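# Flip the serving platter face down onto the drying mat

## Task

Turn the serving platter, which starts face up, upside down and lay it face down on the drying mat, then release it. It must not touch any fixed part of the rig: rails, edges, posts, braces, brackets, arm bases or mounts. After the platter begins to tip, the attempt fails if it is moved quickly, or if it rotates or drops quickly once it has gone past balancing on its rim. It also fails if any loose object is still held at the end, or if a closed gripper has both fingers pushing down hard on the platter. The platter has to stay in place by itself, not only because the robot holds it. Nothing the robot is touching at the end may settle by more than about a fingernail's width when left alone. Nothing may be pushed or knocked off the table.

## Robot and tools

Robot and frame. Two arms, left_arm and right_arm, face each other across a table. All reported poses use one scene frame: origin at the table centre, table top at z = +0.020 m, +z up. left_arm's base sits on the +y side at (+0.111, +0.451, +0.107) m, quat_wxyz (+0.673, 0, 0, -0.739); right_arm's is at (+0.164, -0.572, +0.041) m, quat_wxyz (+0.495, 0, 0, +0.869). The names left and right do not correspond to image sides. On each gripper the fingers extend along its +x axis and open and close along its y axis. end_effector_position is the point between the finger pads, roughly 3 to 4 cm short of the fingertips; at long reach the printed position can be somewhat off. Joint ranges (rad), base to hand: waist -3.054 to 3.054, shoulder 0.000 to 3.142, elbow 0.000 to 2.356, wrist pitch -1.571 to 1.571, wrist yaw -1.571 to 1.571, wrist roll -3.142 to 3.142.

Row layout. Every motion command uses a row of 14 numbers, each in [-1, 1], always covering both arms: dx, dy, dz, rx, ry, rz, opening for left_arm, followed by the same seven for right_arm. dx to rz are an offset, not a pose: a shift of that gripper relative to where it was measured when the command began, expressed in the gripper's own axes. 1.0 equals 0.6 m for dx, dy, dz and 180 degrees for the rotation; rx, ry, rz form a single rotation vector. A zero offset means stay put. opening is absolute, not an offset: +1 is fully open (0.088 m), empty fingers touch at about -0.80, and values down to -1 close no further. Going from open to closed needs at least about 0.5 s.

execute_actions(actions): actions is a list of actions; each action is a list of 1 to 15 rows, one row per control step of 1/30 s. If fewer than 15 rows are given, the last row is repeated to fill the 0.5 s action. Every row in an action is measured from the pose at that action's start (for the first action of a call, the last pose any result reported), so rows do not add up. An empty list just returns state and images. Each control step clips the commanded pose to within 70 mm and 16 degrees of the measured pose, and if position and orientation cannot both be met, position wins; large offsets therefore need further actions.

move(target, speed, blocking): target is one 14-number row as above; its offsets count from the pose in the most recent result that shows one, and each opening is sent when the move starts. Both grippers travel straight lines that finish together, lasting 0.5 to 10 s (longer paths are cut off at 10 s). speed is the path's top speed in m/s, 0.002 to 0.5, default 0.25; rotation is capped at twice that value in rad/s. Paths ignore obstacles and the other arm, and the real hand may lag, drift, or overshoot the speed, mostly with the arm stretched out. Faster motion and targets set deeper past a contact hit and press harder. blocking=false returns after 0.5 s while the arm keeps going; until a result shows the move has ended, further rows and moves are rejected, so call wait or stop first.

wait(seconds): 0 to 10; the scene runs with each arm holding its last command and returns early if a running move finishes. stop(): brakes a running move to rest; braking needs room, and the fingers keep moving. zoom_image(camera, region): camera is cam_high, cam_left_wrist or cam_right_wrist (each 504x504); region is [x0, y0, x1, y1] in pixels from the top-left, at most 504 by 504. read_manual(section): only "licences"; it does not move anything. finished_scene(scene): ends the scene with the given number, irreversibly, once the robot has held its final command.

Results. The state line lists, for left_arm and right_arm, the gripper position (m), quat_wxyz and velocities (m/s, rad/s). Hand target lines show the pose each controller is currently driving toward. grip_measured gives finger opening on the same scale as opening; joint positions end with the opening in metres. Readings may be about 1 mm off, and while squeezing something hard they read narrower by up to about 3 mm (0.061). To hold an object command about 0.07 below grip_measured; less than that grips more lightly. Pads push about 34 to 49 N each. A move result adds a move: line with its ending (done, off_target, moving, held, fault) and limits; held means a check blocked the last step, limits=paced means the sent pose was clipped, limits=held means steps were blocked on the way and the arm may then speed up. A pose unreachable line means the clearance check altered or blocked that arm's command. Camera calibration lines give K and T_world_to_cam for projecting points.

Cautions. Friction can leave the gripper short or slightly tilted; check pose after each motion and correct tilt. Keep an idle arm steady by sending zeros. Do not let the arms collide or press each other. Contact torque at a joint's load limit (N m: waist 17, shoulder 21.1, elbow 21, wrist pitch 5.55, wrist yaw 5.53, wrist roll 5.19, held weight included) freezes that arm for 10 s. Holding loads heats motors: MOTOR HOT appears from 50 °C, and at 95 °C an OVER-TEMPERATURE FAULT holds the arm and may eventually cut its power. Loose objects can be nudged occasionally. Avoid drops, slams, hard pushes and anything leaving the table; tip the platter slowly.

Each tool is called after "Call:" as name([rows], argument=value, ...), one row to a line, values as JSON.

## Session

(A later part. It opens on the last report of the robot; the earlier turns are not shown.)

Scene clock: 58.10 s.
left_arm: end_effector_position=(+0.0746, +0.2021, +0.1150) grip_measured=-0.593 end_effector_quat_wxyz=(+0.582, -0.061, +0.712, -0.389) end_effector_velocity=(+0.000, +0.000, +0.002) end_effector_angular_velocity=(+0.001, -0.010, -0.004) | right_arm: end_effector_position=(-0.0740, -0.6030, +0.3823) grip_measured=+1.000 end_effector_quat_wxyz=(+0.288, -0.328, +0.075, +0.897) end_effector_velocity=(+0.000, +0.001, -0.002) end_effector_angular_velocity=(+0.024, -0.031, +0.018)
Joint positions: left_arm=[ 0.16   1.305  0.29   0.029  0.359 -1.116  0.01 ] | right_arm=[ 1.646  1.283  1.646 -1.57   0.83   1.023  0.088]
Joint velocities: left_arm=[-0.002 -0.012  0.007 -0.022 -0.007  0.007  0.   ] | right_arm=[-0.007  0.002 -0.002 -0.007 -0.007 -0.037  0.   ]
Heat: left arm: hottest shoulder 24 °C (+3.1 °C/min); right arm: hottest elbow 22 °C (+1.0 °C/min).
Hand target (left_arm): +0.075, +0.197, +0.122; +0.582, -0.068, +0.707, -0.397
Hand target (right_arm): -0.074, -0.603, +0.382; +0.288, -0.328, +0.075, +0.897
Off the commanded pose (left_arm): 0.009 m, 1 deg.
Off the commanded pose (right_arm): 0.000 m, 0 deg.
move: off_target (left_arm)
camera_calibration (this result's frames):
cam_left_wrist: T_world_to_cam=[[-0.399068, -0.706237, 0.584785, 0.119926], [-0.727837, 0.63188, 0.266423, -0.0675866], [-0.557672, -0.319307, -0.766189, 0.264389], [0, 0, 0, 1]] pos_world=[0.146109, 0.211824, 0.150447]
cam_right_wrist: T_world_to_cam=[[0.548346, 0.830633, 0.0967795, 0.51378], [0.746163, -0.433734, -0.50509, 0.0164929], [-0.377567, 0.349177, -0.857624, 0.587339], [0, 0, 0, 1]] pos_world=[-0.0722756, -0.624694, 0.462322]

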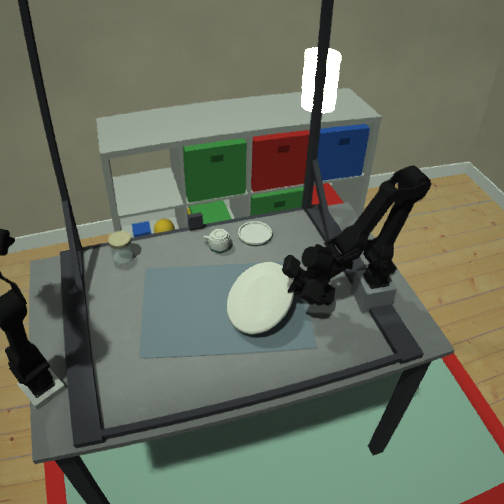

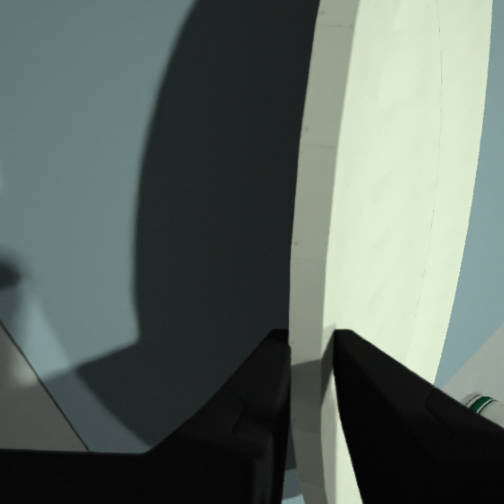

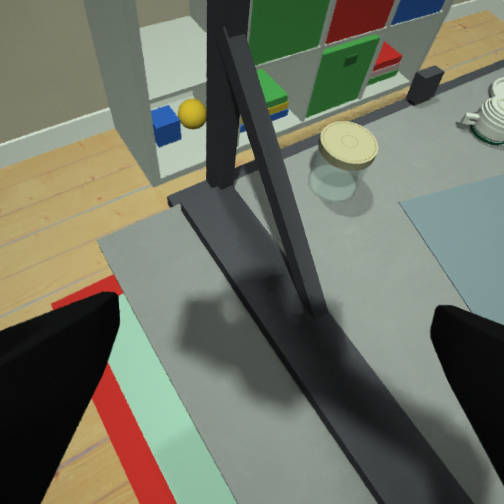

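Call:
move(target=[0.03,-0.015,0,0,0,0,-0.5,0,0,0,0,0,0,1], speed=0.015)

Scene clock: 59.83 s.
left_arm: end_effector_position=(+0.0701, +0.2027, +0.0945) grip_measured=-0.501 end_effector_quat_wxyz=(+0.590, -0.046, +0.719, -0.364) end_effector_velocity=(-0.001, +0.004, -0.006) end_effector_angular_velocity=(+0.029, -0.002, +0.002) | right_arm: end_effector_position=(-0.0740, -0.6030, +0.3823) grip_measured=+1.000 end_effector_quat_wxyz=(+0.288, -0.328, +0.075, +0.897) end_effector_velocity=(-0.000, -0.000, -0.000) end_effector_angular_velocity=(-0.000, +0.009, -0.005)
Joint positions: left_arm=[ 0.118  1.422  0.289  0.102  0.317 -1.158  0.014] | right_arm=[ 1.646  1.283  1.646 -1.57   0.83   1.023  0.088]
Joint velocities: left_arm=[-0.007  0.017 -0.002 -0.007 -0.007 -0.007 -0.   ] | right_arm=[ 0.002 -0.002 -0.007  0.007  0.007  0.007  0.   ]
Heat: left arm: hottest shoulder 24 °C (+3.0 °C/min); right arm: hottest elbow 22 °C (+1.0 °C/min).
Hand target (left_arm): +0.066, +0.187, +0.107; +0.582, -0.060, +0.711, -0.389
Hand target (right_arm): -0.074, -0.603, +0.382; +0.288, -0.328, +0.075, +0.897
Off the commanded pose (left_arm): 0.021 m, 4 deg.
Off the commanded pose (right_arm): 0.000 m, 0 deg.
move: off_target (left_arm)
camera_calibration (this result's frames):
cam_left_wrist: T_world_to_cam=[[-0.39512, -0.745575, 0.536654, 0.14277], [-0.739759, 0.604603, 0.295318, -0.0621544], [-0.544644, -0.280308, -0.790437, 0.239823], [0, 0, 0, 1]] pos_world=[0.14105, 0.211249, 0.131302]
cam_right_wrist: T_world_to_cam=[[0.548346, 0.830633, 0.0967795, 0.51378], [0.746163, -0.433734, -0.50509, 0.0164929], [-0.377567, 0.349177, -0.857624, 0.587339], [0, 0, 0, 1]] pos_world=[-0.0722756, -0.624694, 0.462322]

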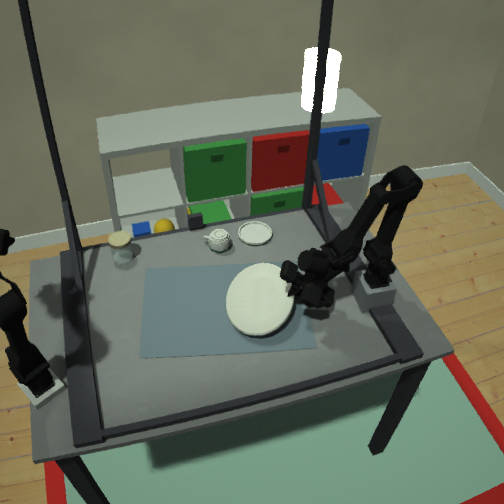

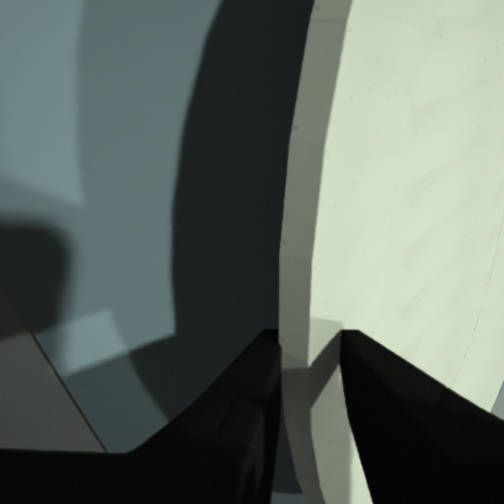

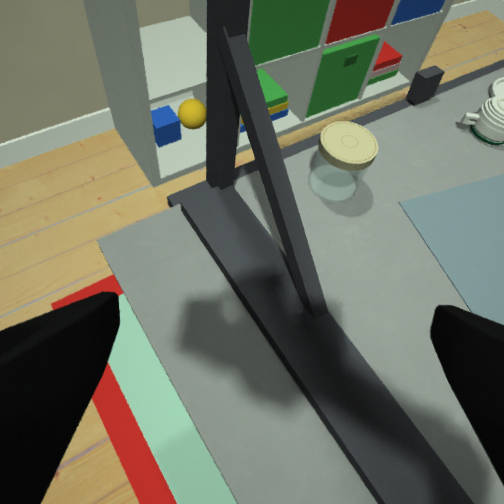

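Call:
move(target=[-0.067,-0.105,0,0,0,-0.02,-0.62,0,0,0,0,0,0,1], speed=0.025)

Scene clock: 63.20 s.
left_arm: end_effector_position=(+0.0613, +0.1903, +0.1459) grip_measured=-0.616 end_effector_quat_wxyz=(+0.584, -0.050, +0.727, -0.358) end_effector_velocity=(+0.002, +0.005, -0.002) end_effector_angular_velocity=(+0.029, -0.003, +0.012) | right_arm: end_effector_position=(-0.0740, -0.6030, +0.3823) grip_measured=+1.000 end_effector_quat_wxyz=(+0.288, -0.328, +0.075, +0.897) end_effector_velocity=(+0.001, +0.002, -0.001) end_effector_angular_velocity=(+0.026, -0.016, +0.009)
Joint positions: left_arm=[ 0.08   1.26   0.45  -0.213  0.312 -1.211  0.009] | right_arm=[ 1.646  1.283  1.646 -1.57   0.83   1.023  0.088]
Joint velocities: left_arm=[ 0.002 -0.007  0.002 -0.037 -0.007 -0.007 -0.   ] | right_arm=[-0.002 -0.002 -0.007 -0.007  0.007 -0.022  0.   ]
Heat: left arm: hottest shoulder 24 °C (+2.0 °C/min); right arm: hottest elbow 22 °C (+1.0 °C/min).
Hand target (left_arm): +0.059, +0.178, +0.164; +0.578, -0.068, +0.718, -0.382
Hand target (right_arm): -0.074, -0.603, +0.382; +0.288, -0.328, +0.075, +0.897
Off the commanded pose (left_arm): 0.023 m, 4 deg.
Off the commanded pose (right_arm): 0.000 m, 0 deg.
move: off_target (left_arm)
camera_calibration (this result's frames):
cam_left_wrist: T_world_to_cam=[[-0.378055, -0.752526, 0.539239, 0.102376], [-0.73759, 0.596848, 0.315805, -0.0779939], [-0.559496, -0.278346, -0.780697, 0.271233], [0, 0, 0, 1]] pos_world=[0.13293, 0.199088, 0.181176]
cam_right_wrist: T_world_to_cam=[[0.548346, 0.830633, 0.0967795, 0.51378], [0.746163, -0.433734, -0.50509, 0.0164929], [-0.377567, 0.349177, -0.857624, 0.587339], [0, 0, 0, 1]] pos_world=[-0.0722756, -0.624694, 0.462322]

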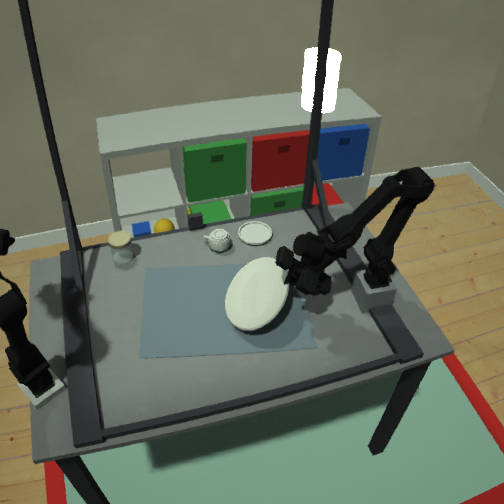

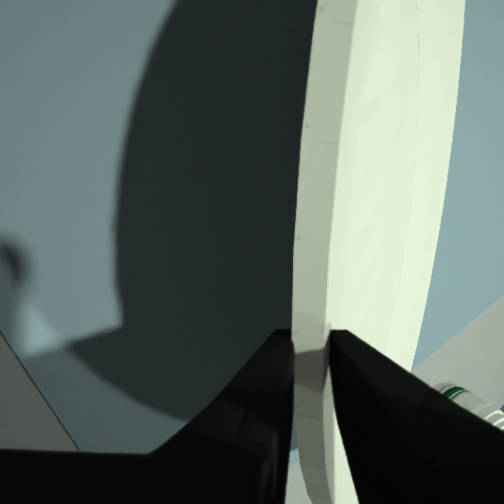

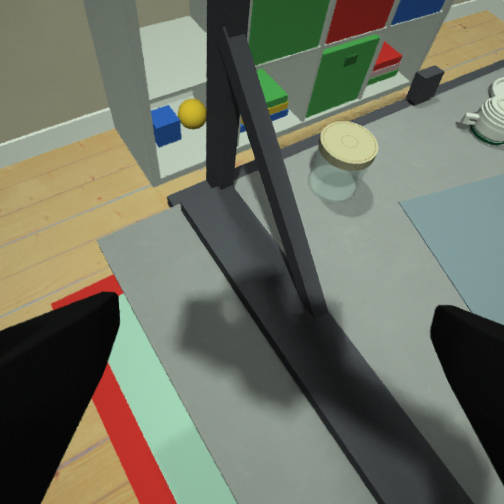

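Call:
move(target=[0.04,-0.03,0,0,0,-0.02,-0.48,0,0,0,0,0,0,1], speed=0.015)

Scene clock: 65.70 s.
left_arm: end_effector_position=(+0.0513, +0.1757, +0.1267) grip_measured=-0.481 end_effector_quat_wxyz=(+0.579, -0.060, +0.730, -0.357) end_effector_velocity=(-0.001, +0.002, -0.005) end_effector_angular_velocity=(+0.019, +0.004, +0.014) | right_arm: end_effector_position=(-0.0740, -0.6030, +0.3823) grip_measured=+1.000 end_effector_quat_wxyz=(+0.288, -0.328, +0.075, +0.897) end_effector_velocity=(+0.002, +0.001, -0.000) end_effector_angular_velocity=(+0.000, -0.009, +0.005)
Joint positions: left_arm=[ 0.037  1.395  0.436 -0.039  0.297 -1.269  0.015] | right_arm=[ 1.646  1.283  1.646 -1.57   0.83   1.023  0.088]
Joint velocities: left_arm=[-0.007  0.012 -0.007  0.007 -0.007 -0.022 -0.   ] | right_arm=[-0.002 -0.002  0.002 -0.007 -0.007 -0.007  0.   ]
Heat: left arm: hottest shoulder 24 °C (+2.0 °C/min); right arm: hottest elbow 22 °C (+1.0 °C/min).
Hand target (left_arm): +0.048, +0.166, +0.137; +0.572, -0.073, +0.725, -0.377
Hand target (right_arm): -0.074, -0.603, +0.382; +0.288, -0.328, +0.075, +0.897
Off the commanded pose (left_arm): 0.015 m, 3 deg.
Off the commanded pose (right_arm): 0.000 m, 0 deg.
move: off_target (left_arm)
camera_calibration (this result's frames):
cam_left_wrist: T_world_to_cam=[[-0.359699, -0.753251, 0.550662, 0.0957363], [-0.739278, 0.590141, 0.324348, -0.0703656], [-0.569284, -0.290425, -0.769135, 0.247824], [0, 0, 0, 1]] pos_world=[0.123499, 0.185613, 0.160715]
cam_right_wrist: T_world_to_cam=[[0.548346, 0.830633, 0.0967795, 0.51378], [0.746163, -0.433734, -0.50509, 0.0164929], [-0.377567, 0.349177, -0.857624, 0.587339], [0, 0, 0, 1]] pos_world=[-0.0722756, -0.624694, 0.462322]

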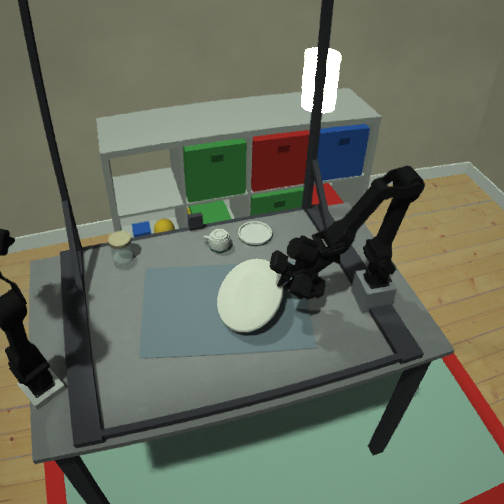

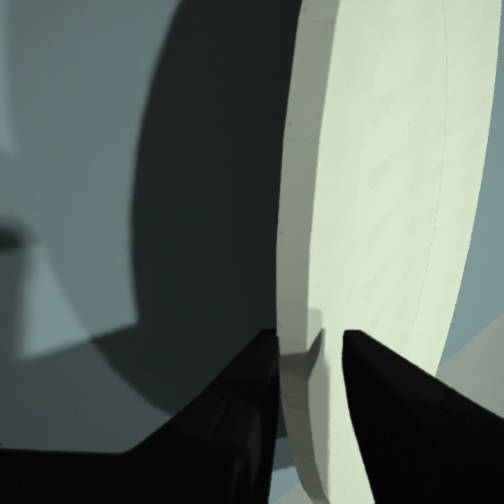

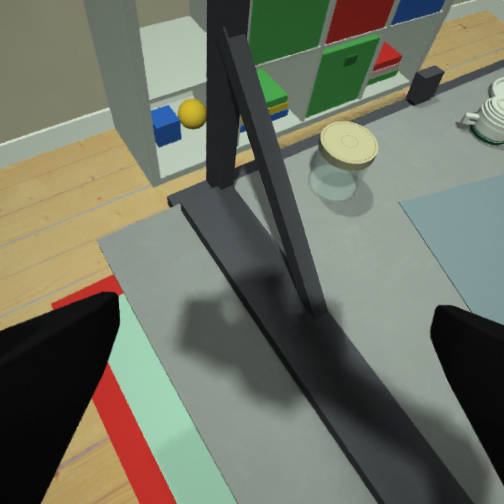

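Call:
execute_actions([
  [[0,0,0,0,0,0,-0.7,0,0,0,0,0,0,1]],
  [[0,0,0,0,0,0,-1,0,0,0,0,0,0,1]],
])

Call:
move(target=[-0.043,-0.348,-0.018,0,0,0.21,-1,0,0,0,0,0,0,1], speed=0.04)

Scene clock: 67.20 s.
left_arm: end_effector_position=(+0.0524, +0.1797, +0.1218) grip_measured=-0.676 end_effector_quat_wxyz=(+0.583, -0.053, +0.732, -0.348) end_effector_velocity=(+0.003, +0.004, -0.003) end_effector_angular_velocity=(+0.028, -0.009, +0.027) | right_arm: end_effector_position=(-0.0740, -0.6030, +0.3823) grip_measured=+1.000 end_effector_quat_wxyz=(+0.288, -0.328, +0.075, +0.897) end_effector_velocity=(+0.002, -0.002, -0.002) end_effector_angular_velocity=(-0.002, -0.024, +0.024)
Joint positions: left_arm=[ 0.037  1.403  0.432 -0.05   0.291 -1.269  0.006] | right_arm=[ 1.646  1.283  1.646 -1.57   0.83   1.023  0.088]
Joint velocities: left_arm=[-0.002 -0.002 -0.002 -0.022 -0.022 -0.022  0.   ] | right_arm=[ 0.002 -0.002  0.002 -0.007 -0.022 -0.022  0.   ]
Heat: left arm: hottest wrist pitch 25 °C (+2.0 °C/min); right arm: hottest elbow 22 °C (+1.0 °C/min).
Hand target (left_arm): +0.052, +0.179, +0.123; +0.583, -0.054, +0.732, -0.349
Hand target (right_arm): -0.074, -0.603, +0.382; +0.288, -0.328, +0.075, +0.897
Off the commanded pose (left_arm): 0.001 m, 0 deg.
Off the commanded pose (right_arm): 0.000 m, 0 deg.
camera_calibration (this result's frames):
cam_left_wrist: T_world_to_cam=[[-0.360714, -0.767132, 0.530466, 0.106818], [-0.743433, 0.579935, 0.333141, -0.069363], [-0.563199, -0.274198, -0.779502, 0.243837], [0, 0, 0, 1]] pos_world=[0.124293, 0.189029, 0.156516]
cam_right_wrist: T_world_to_cam=[[0.548346, 0.830633, 0.0967795, 0.51378], [0.746163, -0.433734, -0.50509, 0.0164929], [-0.377567, 0.349177, -0.857624, 0.587339], [0, 0, 0, 1]] pos_world=[-0.0722756, -0.624694, 0.462322]

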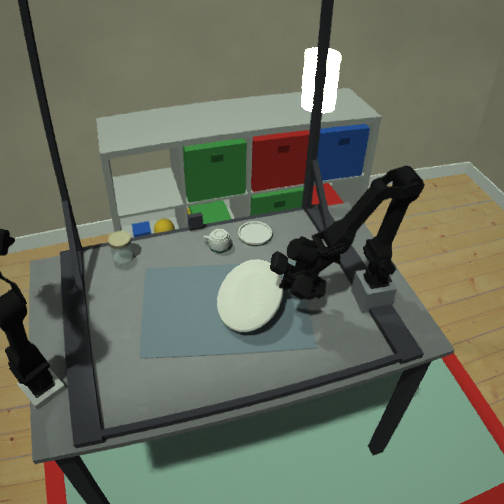

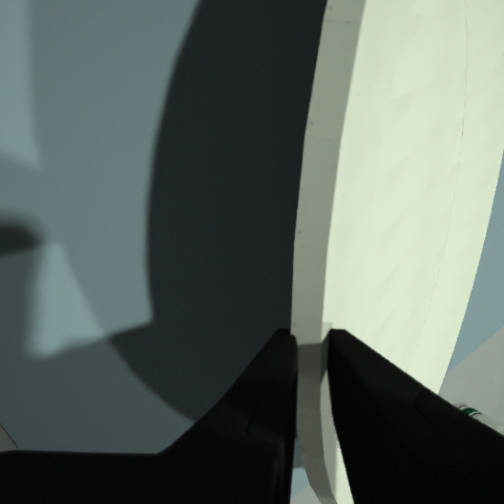

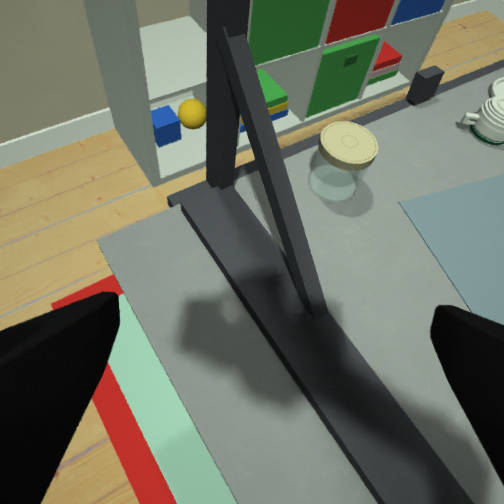

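Scene clock: 75.70 s.
left_arm: end_effector_position=(-0.0124, +0.0444, +0.2576) grip_measured=-0.706 end_effector_quat_wxyz=(+0.667, +0.167, +0.710, -0.153) end_effector_velocity=(+0.000, +0.000, +0.001) end_effector_angular_velocity=(+0.001, -0.008, +0.005) | right_arm: end_effector_position=(-0.0740, -0.6030, +0.3823) grip_measured=+1.000 end_effector_quat_wxyz=(+0.288, -0.328, +0.075, +0.897) end_effector_velocity=(+0.001, +0.000, -0.001) end_effector_angular_velocity=(+0.003, -0.013, +0.005)
Joint positions: left_arm=[-0.179  2.237  2.226 -1.578  0.061 -1.386  0.004] | right_arm=[ 1.646  1.283  1.646 -1.57   0.83   1.023  0.088]
Joint velocities: left_arm=[-0.002  0.002  0.007 -0.007 -0.007 -0.007  0.   ] | right_arm=[-0.002  0.002  0.002 -0.007 -0.007 -0.007  0.   ]
Heat: left arm: hottest wrist pitch 26 °C (+1.0 °C/min); right arm: hottest elbow 23 °C (+2.0 °C/min).
Hand target (left_arm): -0.018, +0.042, +0.264; +0.665, +0.161, +0.711, -0.165
Hand target (right_arm): -0.074, -0.603, +0.382; +0.288, -0.328, +0.075, +0.897
Off the commanded pose (left_arm): 0.009 m, 3 deg.
Off the commanded pose (right_arm): 0.000 m, 0 deg.
joint sent to its limit (left arm) — the command would take joint 4 (wrist pitch) past its lower limit, so that joint was sent only as far as its limit.
move: off_target (left_arm)
camera_calibration (this result's frames):
cam_left_wrist: T_world_to_cam=[[-0.461074, -0.885611, -0.0557225, 0.0626615], [-0.830713, 0.40871, 0.377985, -0.0893456], [-0.311973, 0.220568, -0.924133, 0.294529], [0, 0, 0, 1]] pos_world=[0.0465562, 0.0270462, 0.309447]
cam_right_wrist: T_world_to_cam=[[0.548346, 0.830633, 0.0967795, 0.51378], [0.746163, -0.433734, -0.50509, 0.0164929], [-0.377567, 0.349177, -0.857624, 0.587339], [0, 0, 0, 1]] pos_world=[-0.0722756, -0.624694, 0.462322]

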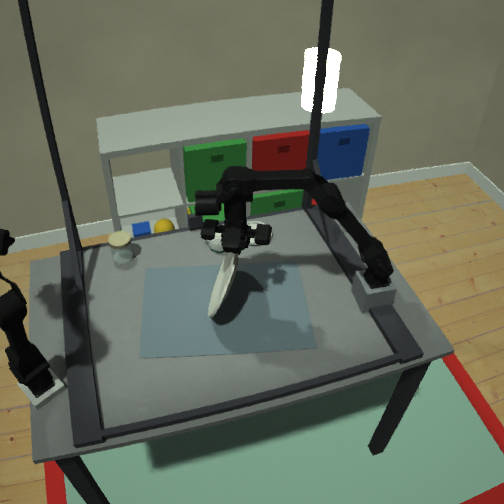

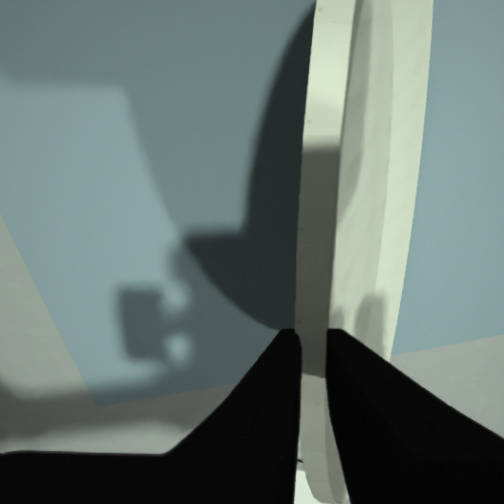

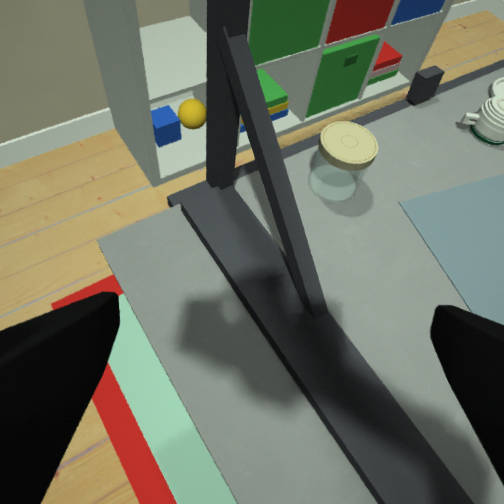

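Call:
move(target=[-0.1,0.152,0.022,0,0,0,-1,0,0,0,0,0,0,1], speed=0.04)

Scene clock: 79.17 s.
left_arm: end_effector_position=(+0.0416, +0.1155, +0.2968) grip_measured=-0.715 end_effector_quat_wxyz=(+0.668, +0.169, +0.710, -0.148) end_effector_velocity=(+0.001, +0.004, -0.002) end_effector_angular_velocity=(+0.016, -0.011, +0.005) | right_arm: end_effector_position=(-0.0740, -0.6030, +0.3823) grip_measured=+1.000 end_effector_quat_wxyz=(+0.288, -0.328, +0.075, +0.897) end_effector_velocity=(+0.002, +0.001, -0.001) end_effector_angular_velocity=(+0.012, -0.020, +0.014)
Joint positions: left_arm=[-0.085  1.892  1.865 -1.577  0.057 -1.297  0.004] | right_arm=[ 1.646  1.283  1.646 -1.57   0.83   1.023  0.088]
Joint velocities: left_arm=[-0.002 -0.002 -0.012 -0.007 -0.007 -0.007 -0.   ] | right_arm=[-0.002 -0.002 -0.002 -0.007 -0.007 -0.022  0.   ]
Heat: left arm: hottest shoulder 26 °C (+1.0 °C/min); right arm: hottest elbow 23 °C (+2.0 °C/min).
Hand target (left_arm): +0.043, +0.119, +0.316; +0.668, +0.149, +0.709, -0.170
Hand target (right_arm): -0.074, -0.603, +0.382; +0.288, -0.328, +0.075, +0.897
Off the commanded pose (left_arm): 0.021 m, 1 deg.
Off the commanded pose (right_arm): 0.000 m, 0 deg.
joint sent to its limit (left arm) — the command would take joint 4 (wrist pitch) past its lower limit, so that joint was sent only as far as its limit.
move: off_target (left_arm)
camera_calibration (this result's frames):
cam_left_wrist: T_world_to_cam=[[-0.456728, -0.887183, -0.0656176, 0.155636], [-0.833864, 0.401245, 0.379044, -0.0877338], [-0.309952, 0.227836, -0.923049, 0.33065], [0, 0, 0, 1]] pos_world=[0.100411, 0.0979463, 0.348674]
cam_right_wrist: T_world_to_cam=[[0.548346, 0.830633, 0.0967795, 0.51378], [0.746163, -0.433734, -0.50509, 0.0164929], [-0.377567, 0.349177, -0.857624, 0.587339], [0, 0, 0, 1]] pos_world=[-0.0722756, -0.624694, 0.462322]

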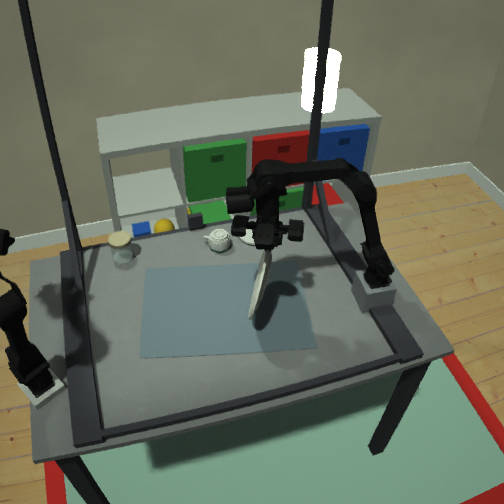

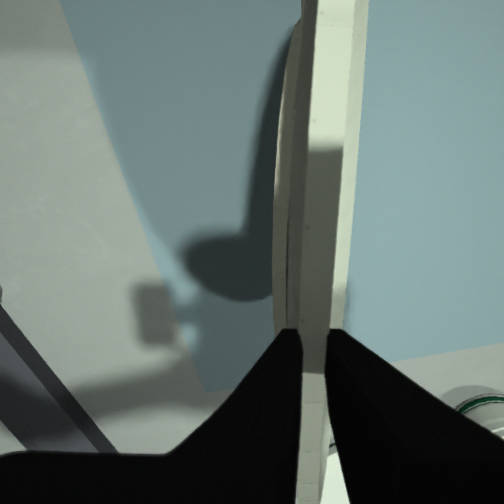

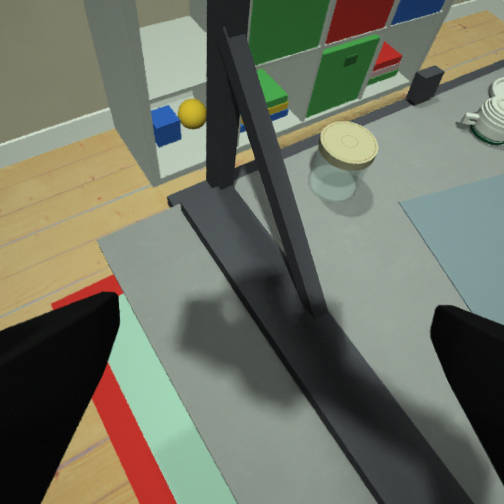

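Call:
move(target=[0,0,0,0.92,0,0,-1,0,0,0,0,0,0,1], speed=0.16)

Scene clock: 88.80 s.
left_arm: end_effector_position=(+0.0423, +0.1143, +0.2857) grip_measured=-0.716 end_effector_quat_wxyz=(-0.093, +0.687, -0.044, -0.719) end_effector_velocity=(-0.004, +0.003, +0.000) end_effector_angular_velocity=(+0.011, +0.020, +0.006) | right_arm: end_effector_position=(-0.0740, -0.6030, +0.3823) grip_measured=+1.000 end_effector_quat_wxyz=(+0.288, -0.328, +0.075, +0.897) end_effector_velocity=(+0.002, +0.001, -0.001) end_effector_angular_velocity=(+0.003, -0.013, +0.005)
Joint positions: left_arm=[-0.085  1.917  1.853 -1.572  0.051  1.587  0.004] | right_arm=[ 1.646  1.283  1.646 -1.57   0.83   1.023  0.088]
Joint velocities: left_arm=[-0.002 -0.002 -0.002 -0.007  0.022 -0.007 -0.   ] | right_arm=[-0.002 -0.002 -0.002 -0.007 -0.007 -0.007  0.   ]
Heat: left arm: hottest shoulder 28 °C (+4.0 °C/min); right arm: hottest elbow 23 °C (+1.0 °C/min).
Hand target (left_arm): +0.042, +0.116, +0.297; -0.084, +0.684, -0.058, -0.722
Hand target (right_arm): -0.074, -0.603, +0.382; +0.288, -0.328, +0.075, +0.897
Off the commanded pose (left_arm): 0.011 m, 2 deg.
Off the commanded pose (right_arm): 0.000 m, 0 deg.
move: off_target (left_arm)
camera_calibration (this result's frames):
cam_left_wrist: T_world_to_cam=[[0.210716, 0.977454, 0.0135441, -0.109853], [0.940917, -0.206558, 0.268346, -0.056418], [0.265093, -0.0438008, -0.963227, 0.339075], [0, 0, 0, 1]] pos_world=[-0.0136541, 0.110574, 0.343234]
cam_right_wrist: T_world_to_cam=[[0.548346, 0.830633, 0.0967795, 0.51378], [0.746163, -0.433734, -0.50509, 0.0164929], [-0.377567, 0.349177, -0.857624, 0.587339], [0, 0, 0, 1]] pos_world=[-0.0722756, -0.624694, 0.462322]

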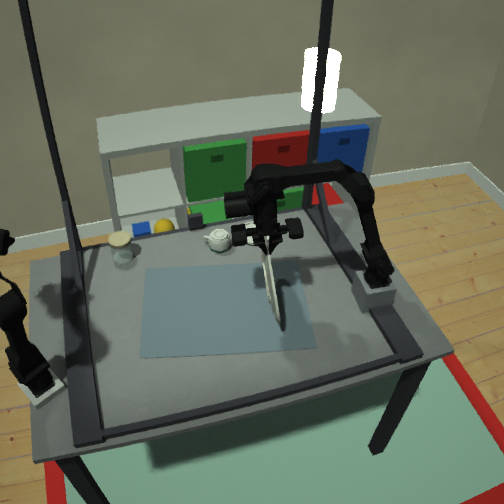

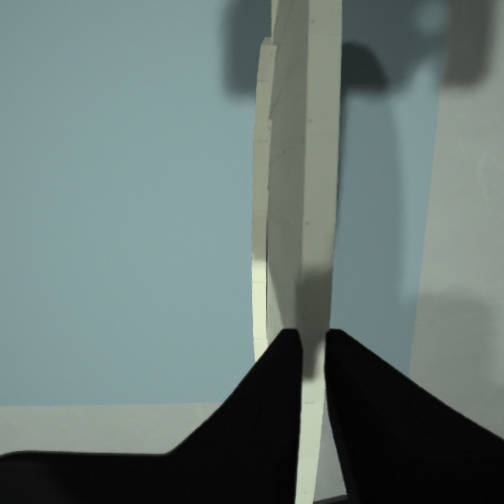

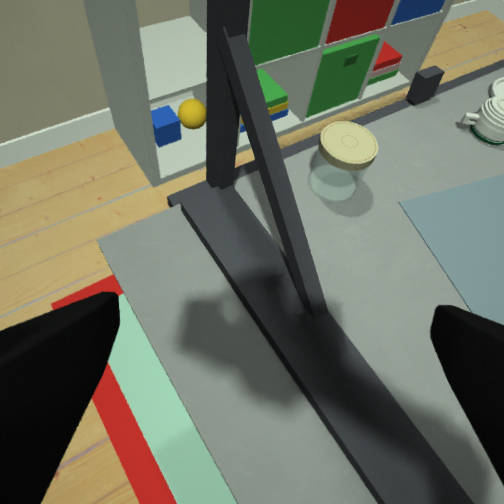

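Call:
move(target=[0.075,0.21,-0.033,0,0,0.167,-1,0,0,0,0,0,0,1], speed=0.04)

Scene clock: 96.23 s.
left_arm: end_effector_position=(+0.0338, -0.0114, +0.2395) grip_measured=-0.811 end_effector_quat_wxyz=(+0.102, +0.650, -0.226, -0.718) end_effector_velocity=(-0.002, +0.002, -0.000) end_effector_angular_velocity=(+0.009, +0.009, +0.001) | right_arm: end_effector_position=(-0.0740, -0.6030, +0.3823) grip_measured=+1.000 end_effector_quat_wxyz=(+0.288, -0.328, +0.075, +0.897) end_effector_velocity=(+0.004, +0.004, +0.000) end_effector_angular_velocity=(+0.011, -0.007, -0.010)
Joint positions: left_arm=[-0.05   1.952  1.622 -0.767  0.069  1.592  0.   ] | right_arm=[ 1.646  1.283  1.646 -1.57   0.83   1.023  0.088]
Joint velocities: left_arm=[-0.002 -0.002 -0.002 -0.007  0.007 -0.007  0.   ] | right_arm=[-0.002 -0.007 -0.002 -0.022  0.007  0.007  0.   ]
Heat: left arm: hottest shoulder 29 °C (+5.1 °C/min); right arm: hottest elbow 23 °C (+1.0 °C/min).
Hand target (left_arm): +0.035, -0.010, +0.232; +0.096, +0.652, -0.220, -0.719
Hand target (right_arm): -0.074, -0.603, +0.382; +0.288, -0.328, +0.075, +0.897
Off the commanded pose (left_arm): 0.008 m, 1 deg.
Off the commanded pose (right_arm): 0.000 m, 0 deg.
move: done
camera_calibration (this result's frames):
cam_left_wrist: T_world_to_cam=[[0.160108, 0.849294, -0.503055, 0.139469], [0.970941, -0.0436664, 0.235301, -0.0532058], [0.177873, -0.52611, -0.831606, 0.257244], [0, 0, 0, 1]] pos_world=[-0.0164272, 0.0145657, 0.296606]
cam_right_wrist: T_world_to_cam=[[0.548346, 0.830633, 0.0967795, 0.51378], [0.746163, -0.433734, -0.50509, 0.0164929], [-0.377567, 0.349177, -0.857624, 0.587339], [0, 0, 0, 1]] pos_world=[-0.0722756, -0.624694, 0.462322]

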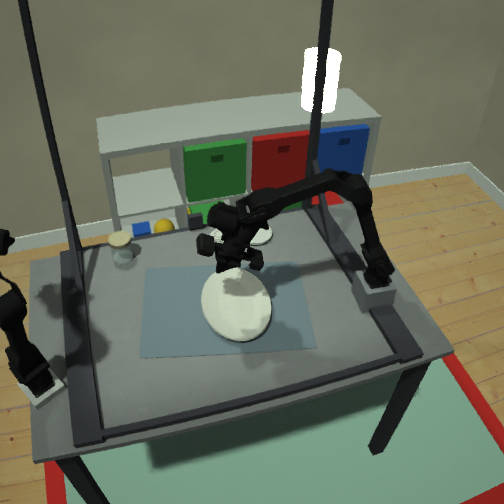

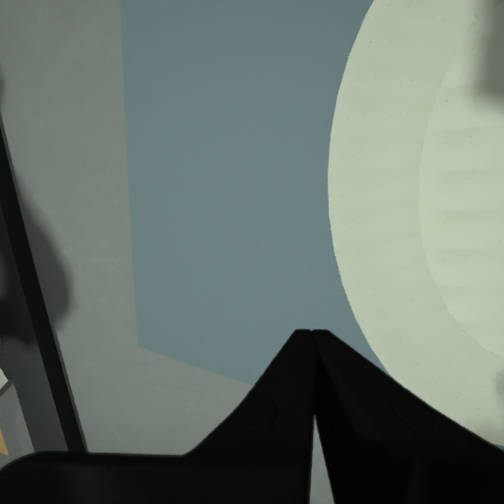

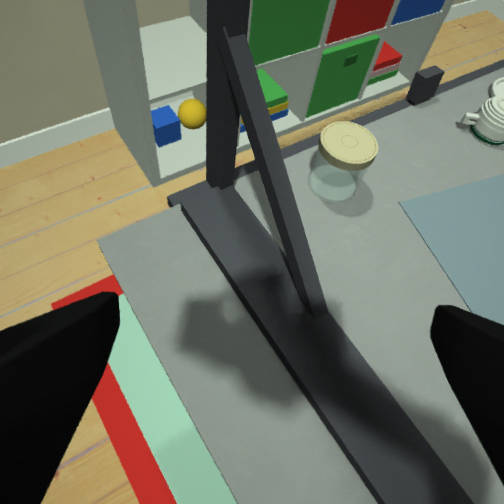

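Call:
zoom_image(camera="cam_high", region=[170, 230, 330, 370])

Call:
zoom_image(camera="cam_left_wrist", region=[254, 0, 504, 400])

Region (170, 230, 330, 370) of cam_high's 504x504 image, scaled by 3.150, with more detail than that image has; it fills the top 441 rows of this view, and the rest is white.

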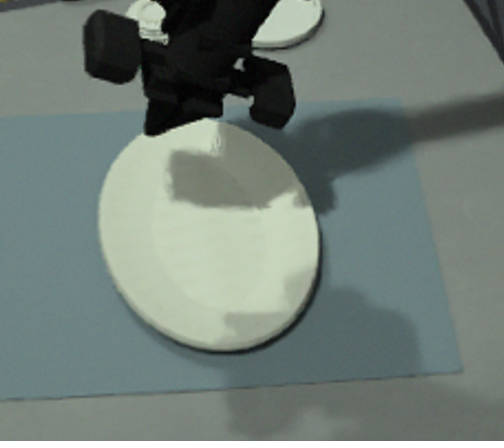

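Region (254, 0, 504, 400) of cam_left_wrist's 504x504 image, scaled by 1.260, with more detail than that image has; it fills the left 315 columns of this view, and the rest is white.

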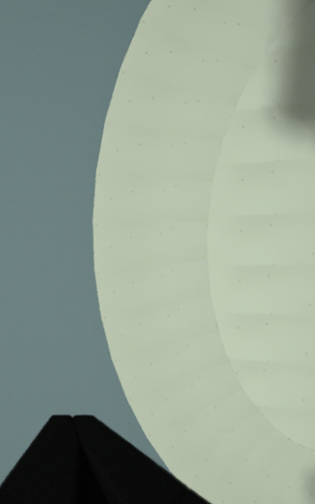

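Call:
move(target=[-0.15,-0.3,0,0,0,0.1,1,0,0,0,0,0,0,1])

Scene clock: 98.10 s.
left_arm: end_effector_position=(+0.0717, +0.1829, +0.2389) grip_measured=+0.985 end_effector_quat_wxyz=(+0.216, +0.605, -0.327, -0.693) end_effector_velocity=(+0.003, +0.000, +0.002) end_effector_angular_velocity=(-0.017, -0.009, +0.018) | right_arm: end_effector_position=(-0.0740, -0.6030, +0.3823) grip_measured=+1.000 end_effector_quat_wxyz=(+0.288, -0.328, +0.075, +0.897) end_effector_velocity=(+0.002, +0.001, -0.001) end_effector_angular_velocity=(+0.003, -0.013, +0.005)
Joint positions: left_arm=[ 0.014  0.948  0.574 -0.404  0.118  1.612  0.087] | right_arm=[ 1.646  1.283  1.646 -1.57   0.83   1.023  0.088]
Joint velocities: left_arm=[-0.002 -0.017 -0.007  0.007 -0.022 -0.007 -0.   ] | right_arm=[-0.002 -0.002 -0.002 -0.007 -0.007 -0.007  0.   ]
Heat: left arm: hottest shoulder 29 °C (+5.1 °C/min); right arm: hottest elbow 23 °C (+1.0 °C/min).
Hand target (left_arm): +0.073, +0.186, +0.235; +0.213, +0.607, -0.325, -0.693
Hand target (right_arm): -0.074, -0.603, +0.382; +0.288, -0.328, +0.075, +0.897
Off the commanded pose (left_arm): 0.004 m, 0 deg.
Off the commanded pose (right_arm): 0.000 m, 0 deg.
move: done
camera_calibration (this result's frames):
cam_left_wrist: T_world_to_cam=[[0.10671, 0.652984, -0.749816, 0.0667675], [0.984074, 0.0384668, 0.173547, -0.0825798], [0.142166, -0.756394, -0.63848, 0.350775], [0, 0, 0, 1]] pos_world=[0.0242714, 0.224903, 0.288358]
cam_right_wrist: T_world_to_cam=[[0.548346, 0.830633, 0.0967795, 0.51378], [0.746163, -0.433734, -0.50509, 0.0164929], [-0.377567, 0.349177, -0.857624, 0.587339], [0, 0, 0, 1]] pos_world=[-0.0722756, -0.624694, 0.462322]

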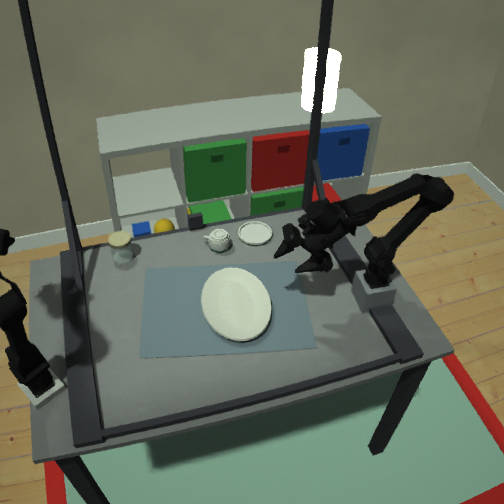

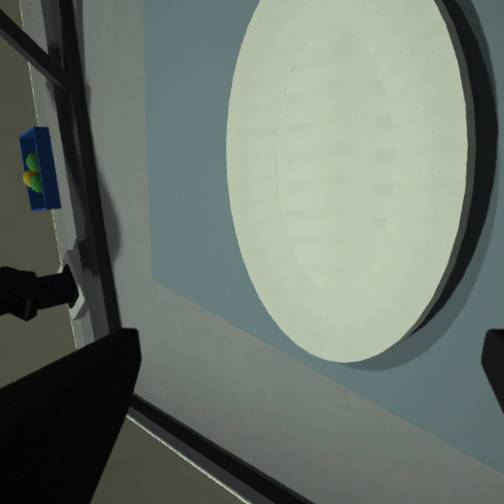

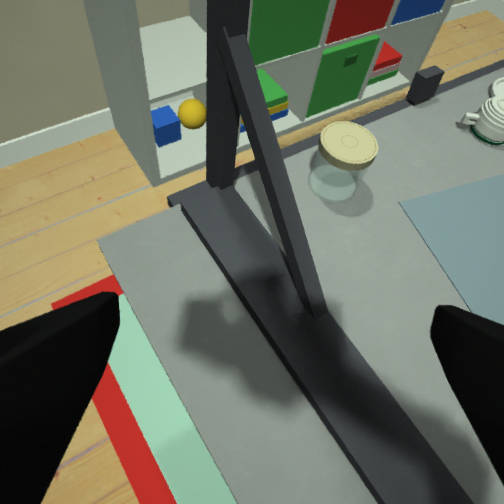

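Call:
move(target=[0.19,-0.143,0.068,-0.033,0.054,-0.029,0,0,0,0,0,0,0,1], speed=0.15)

Scene clock: 100.77 s.
left_arm: end_effector_position=(+0.0209, +0.1681, +0.1030) grip_measured=+0.002 end_effector_quat_wxyz=(+0.244, +0.663, -0.246, -0.663) end_effector_velocity=(+0.002, +0.003, -0.005) end_effector_angular_velocity=(+0.008, -0.018, +0.012) | right_arm: end_effector_position=(-0.0740, -0.6030, +0.3823) grip_measured=+1.000 end_effector_quat_wxyz=(+0.288, -0.328, +0.075, +0.897) end_effector_velocity=(+0.002, +0.001, -0.001) end_effector_angular_velocity=(-0.006, -0.007, -0.004)
Joint positions: left_arm=[-0.359  1.555  0.374  0.266 -0.287  1.221  0.039] | right_arm=[ 1.646  1.283  1.646 -1.57   0.83   1.023  0.088]
Joint velocities: left_arm=[-0.007  0.017 -0.007  0.007 -0.022 -0.007 -0.   ] | right_arm=[-0.002 -0.002 -0.002 -0.007 -0.007  0.007  0.   ]
Heat: left arm: hottest shoulder 29 °C (+5.0 °C/min); right arm: hottest elbow 23 °C (+1.0 °C/min).
Hand target (left_arm): +0.021, +0.170, +0.100; +0.242, +0.665, -0.244, -0.663
Hand target (right_arm): -0.074, -0.603, +0.382; +0.288, -0.328, +0.075, +0.897
Off the commanded pose (left_arm): 0.004 m, 0 deg.
Off the commanded pose (right_arm): 0.000 m, 0 deg.
move: done
camera_calibration (this result's frames):
cam_left_wrist: T_world_to_cam=[[0.0231402, 0.725774, -0.687544, -0.0370053], [0.94801, 0.202413, 0.245574, -0.0426671], [0.317399, -0.657481, -0.683357, 0.244402], [0, 0, 0, 1]] pos_world=[-0.0362678, 0.196183, 0.152049]
cam_right_wrist: T_world_to_cam=[[0.548346, 0.830633, 0.0967795, 0.51378], [0.746163, -0.433734, -0.50509, 0.0164929], [-0.377567, 0.349177, -0.857624, 0.587339], [0, 0, 0, 1]] pos_world=[-0.0722756, -0.624694, 0.462322]

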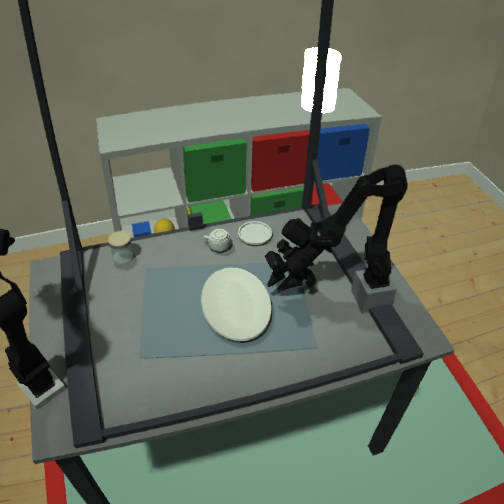

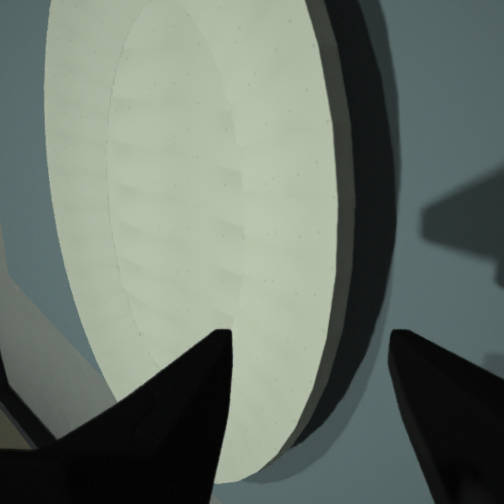

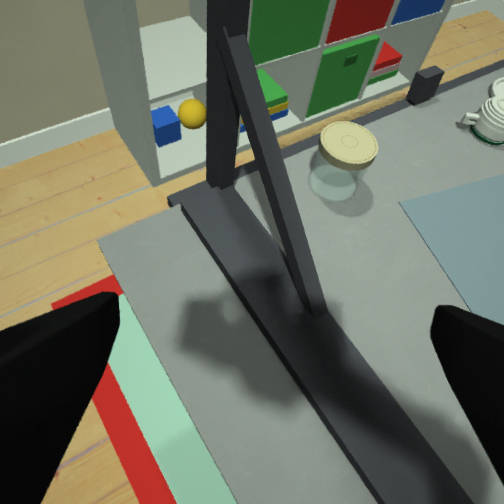

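Call:
move(target=[0.055,-0.025,0.025,0,0,0,0,0,0,0,0,0,0,1], speed=0.06)

Scene clock: 102.10 s.
left_arm: end_effector_position=(+0.0082, +0.1608, +0.0677) grip_measured=+0.002 end_effector_quat_wxyz=(+0.241, +0.665, -0.245, -0.663) end_effector_velocity=(+0.002, +0.002, -0.005) end_effector_angular_velocity=(+0.017, -0.011, +0.008) | right_arm: end_effector_position=(-0.0740, -0.6030, +0.3823) grip_measured=+1.000 end_effector_quat_wxyz=(+0.288, -0.328, +0.075, +0.897) end_effector_velocity=(+0.003, -0.000, -0.002) end_effector_angular_velocity=(-0.011, -0.017, +0.010)
Joint positions: left_arm=[-0.396  1.792  0.391  0.471 -0.31   1.192  0.039] | right_arm=[ 1.646  1.283  1.646 -1.57   0.83   1.023  0.088]
Joint velocities: left_arm=[-0.002  0.017  0.002 -0.007 -0.007 -0.007 -0.   ] | right_arm=[-0.002 -0.007 -0.002 -0.007 -0.022 -0.007  0.   ]
Heat: left arm: hottest shoulder 29 °C (+5.1 °C/min); right arm: hottest elbow 23 °C (+1.0 °C/min).
Hand target (left_arm): +0.006, +0.158, +0.068; +0.244, +0.664, -0.246, -0.663
Hand target (right_arm): -0.074, -0.603, +0.382; +0.288, -0.328, +0.075, +0.897
Off the commanded pose (left_arm): 0.004 m, 0 deg.
Off the commanded pose (right_arm): 0.000 m, 0 deg.
move: done
camera_calibration (this result's frames):
cam_left_wrist: T_world_to_cam=[[0.0274482, 0.729929, -0.682972, -0.0567068], [0.947242, 0.199273, 0.251043, -0.0203614], [0.319342, -0.65383, -0.68595, 0.219007], [0, 0, 0, 1]] pos_world=[-0.0490945, 0.188643, 0.11661]
cam_right_wrist: T_world_to_cam=[[0.548346, 0.830633, 0.0967795, 0.51378], [0.746163, -0.433734, -0.50509, 0.0164929], [-0.377567, 0.349177, -0.857624, 0.587339], [0, 0, 0, 1]] pos_world=[-0.0722756, -0.624694, 0.462322]

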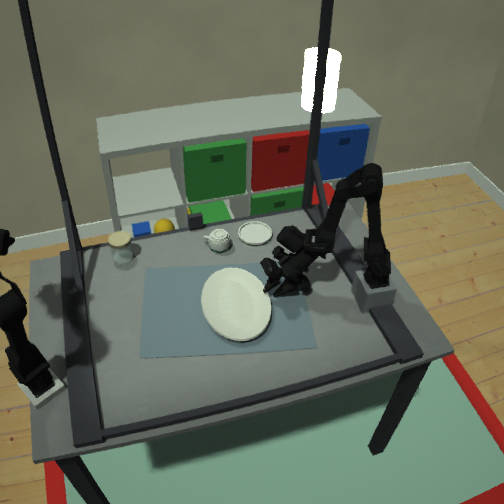

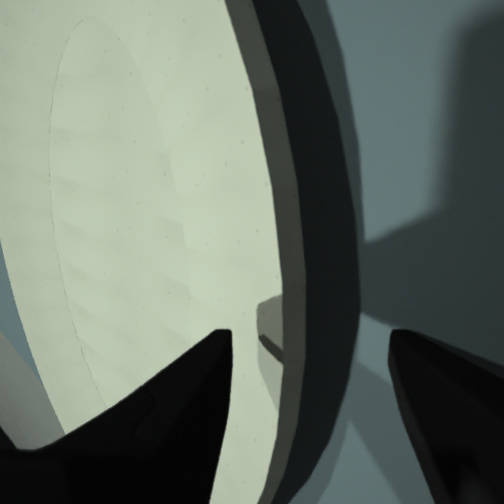

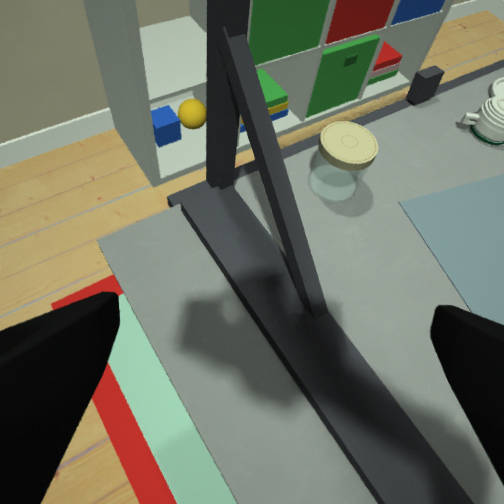

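Call:
move(target=[0.02,0.02,0,0,0,0,0,0,0,0,0,0,0,1], speed=0.04)

Scene clock: 104.03 s.
left_arm: end_effector_position=(+0.0087, +0.1470, +0.0663) grip_measured=+0.002 end_effector_quat_wxyz=(+0.241, +0.666, -0.244, -0.663) end_effector_velocity=(+0.000, -0.003, +0.001) end_effector_angular_velocity=(-0.009, +0.003, +0.012) | right_arm: end_effector_position=(-0.0740, -0.6030, +0.3823) grip_measured=+1.000 end_effector_quat_wxyz=(+0.288, -0.328, +0.075, +0.897) end_effector_velocity=(+0.003, -0.000, -0.005) end_effector_angular_velocity=(+0.003, -0.037, +0.010)
Joint positions: left_arm=[-0.366  1.831  0.438  0.468 -0.292  1.215  0.039] | right_arm=[ 1.646  1.283  1.646 -1.57   0.83   1.023  0.088]
Joint velocities: left_arm=[ 0.002  0.007  0.007  0.007 -0.007 -0.007 -0.   ] | right_arm=[-0.002  0.002 -0.002 -0.022 -0.022 -0.007  0.   ]
Heat: left arm: hottest shoulder 28 °C (+3.0 °C/min); right arm: hottest elbow 23 °C (+1.0 °C/min).
Hand target (left_arm): +0.008, +0.144, +0.066; +0.241, +0.665, -0.245, -0.663
Hand target (right_arm): -0.074, -0.603, +0.382; +0.288, -0.328, +0.075, +0.897
Off the commanded pose (left_arm): 0.003 m, 0 deg.
Off the commanded pose (right_arm): 0.000 m, 0 deg.
move: done
camera_calibration (this result's frames):
cam_left_wrist: T_world_to_cam=[[0.0258106, 0.730767, -0.682139, -0.0477252], [0.947137, 0.200411, 0.250535, -0.0178118], [0.319791, -0.652545, -0.686964, 0.208807], [0, 0, 0, 1]] pos_world=[-0.0486724, 0.174701, 0.11535]
cam_right_wrist: T_world_to_cam=[[0.548346, 0.830633, 0.0967795, 0.51378], [0.746163, -0.433734, -0.50509, 0.0164929], [-0.377567, 0.349177, -0.857624, 0.587339], [0, 0, 0, 1]] pos_world=[-0.0722756, -0.624694, 0.462322]

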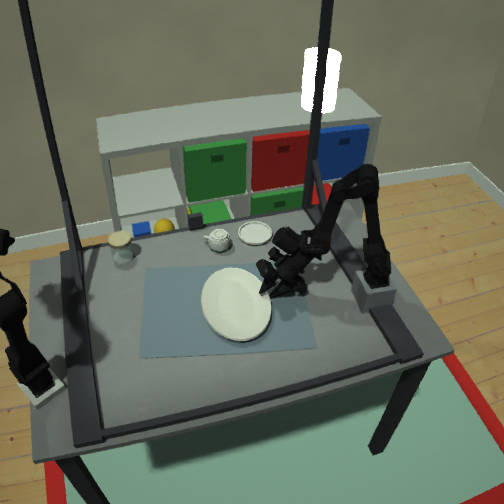

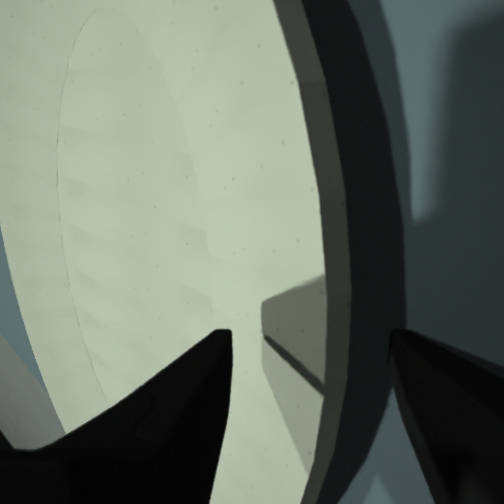

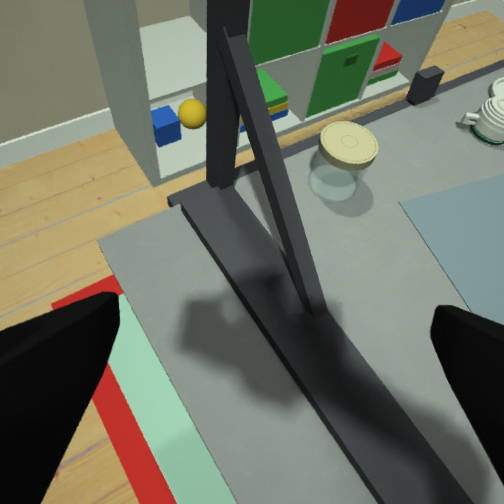

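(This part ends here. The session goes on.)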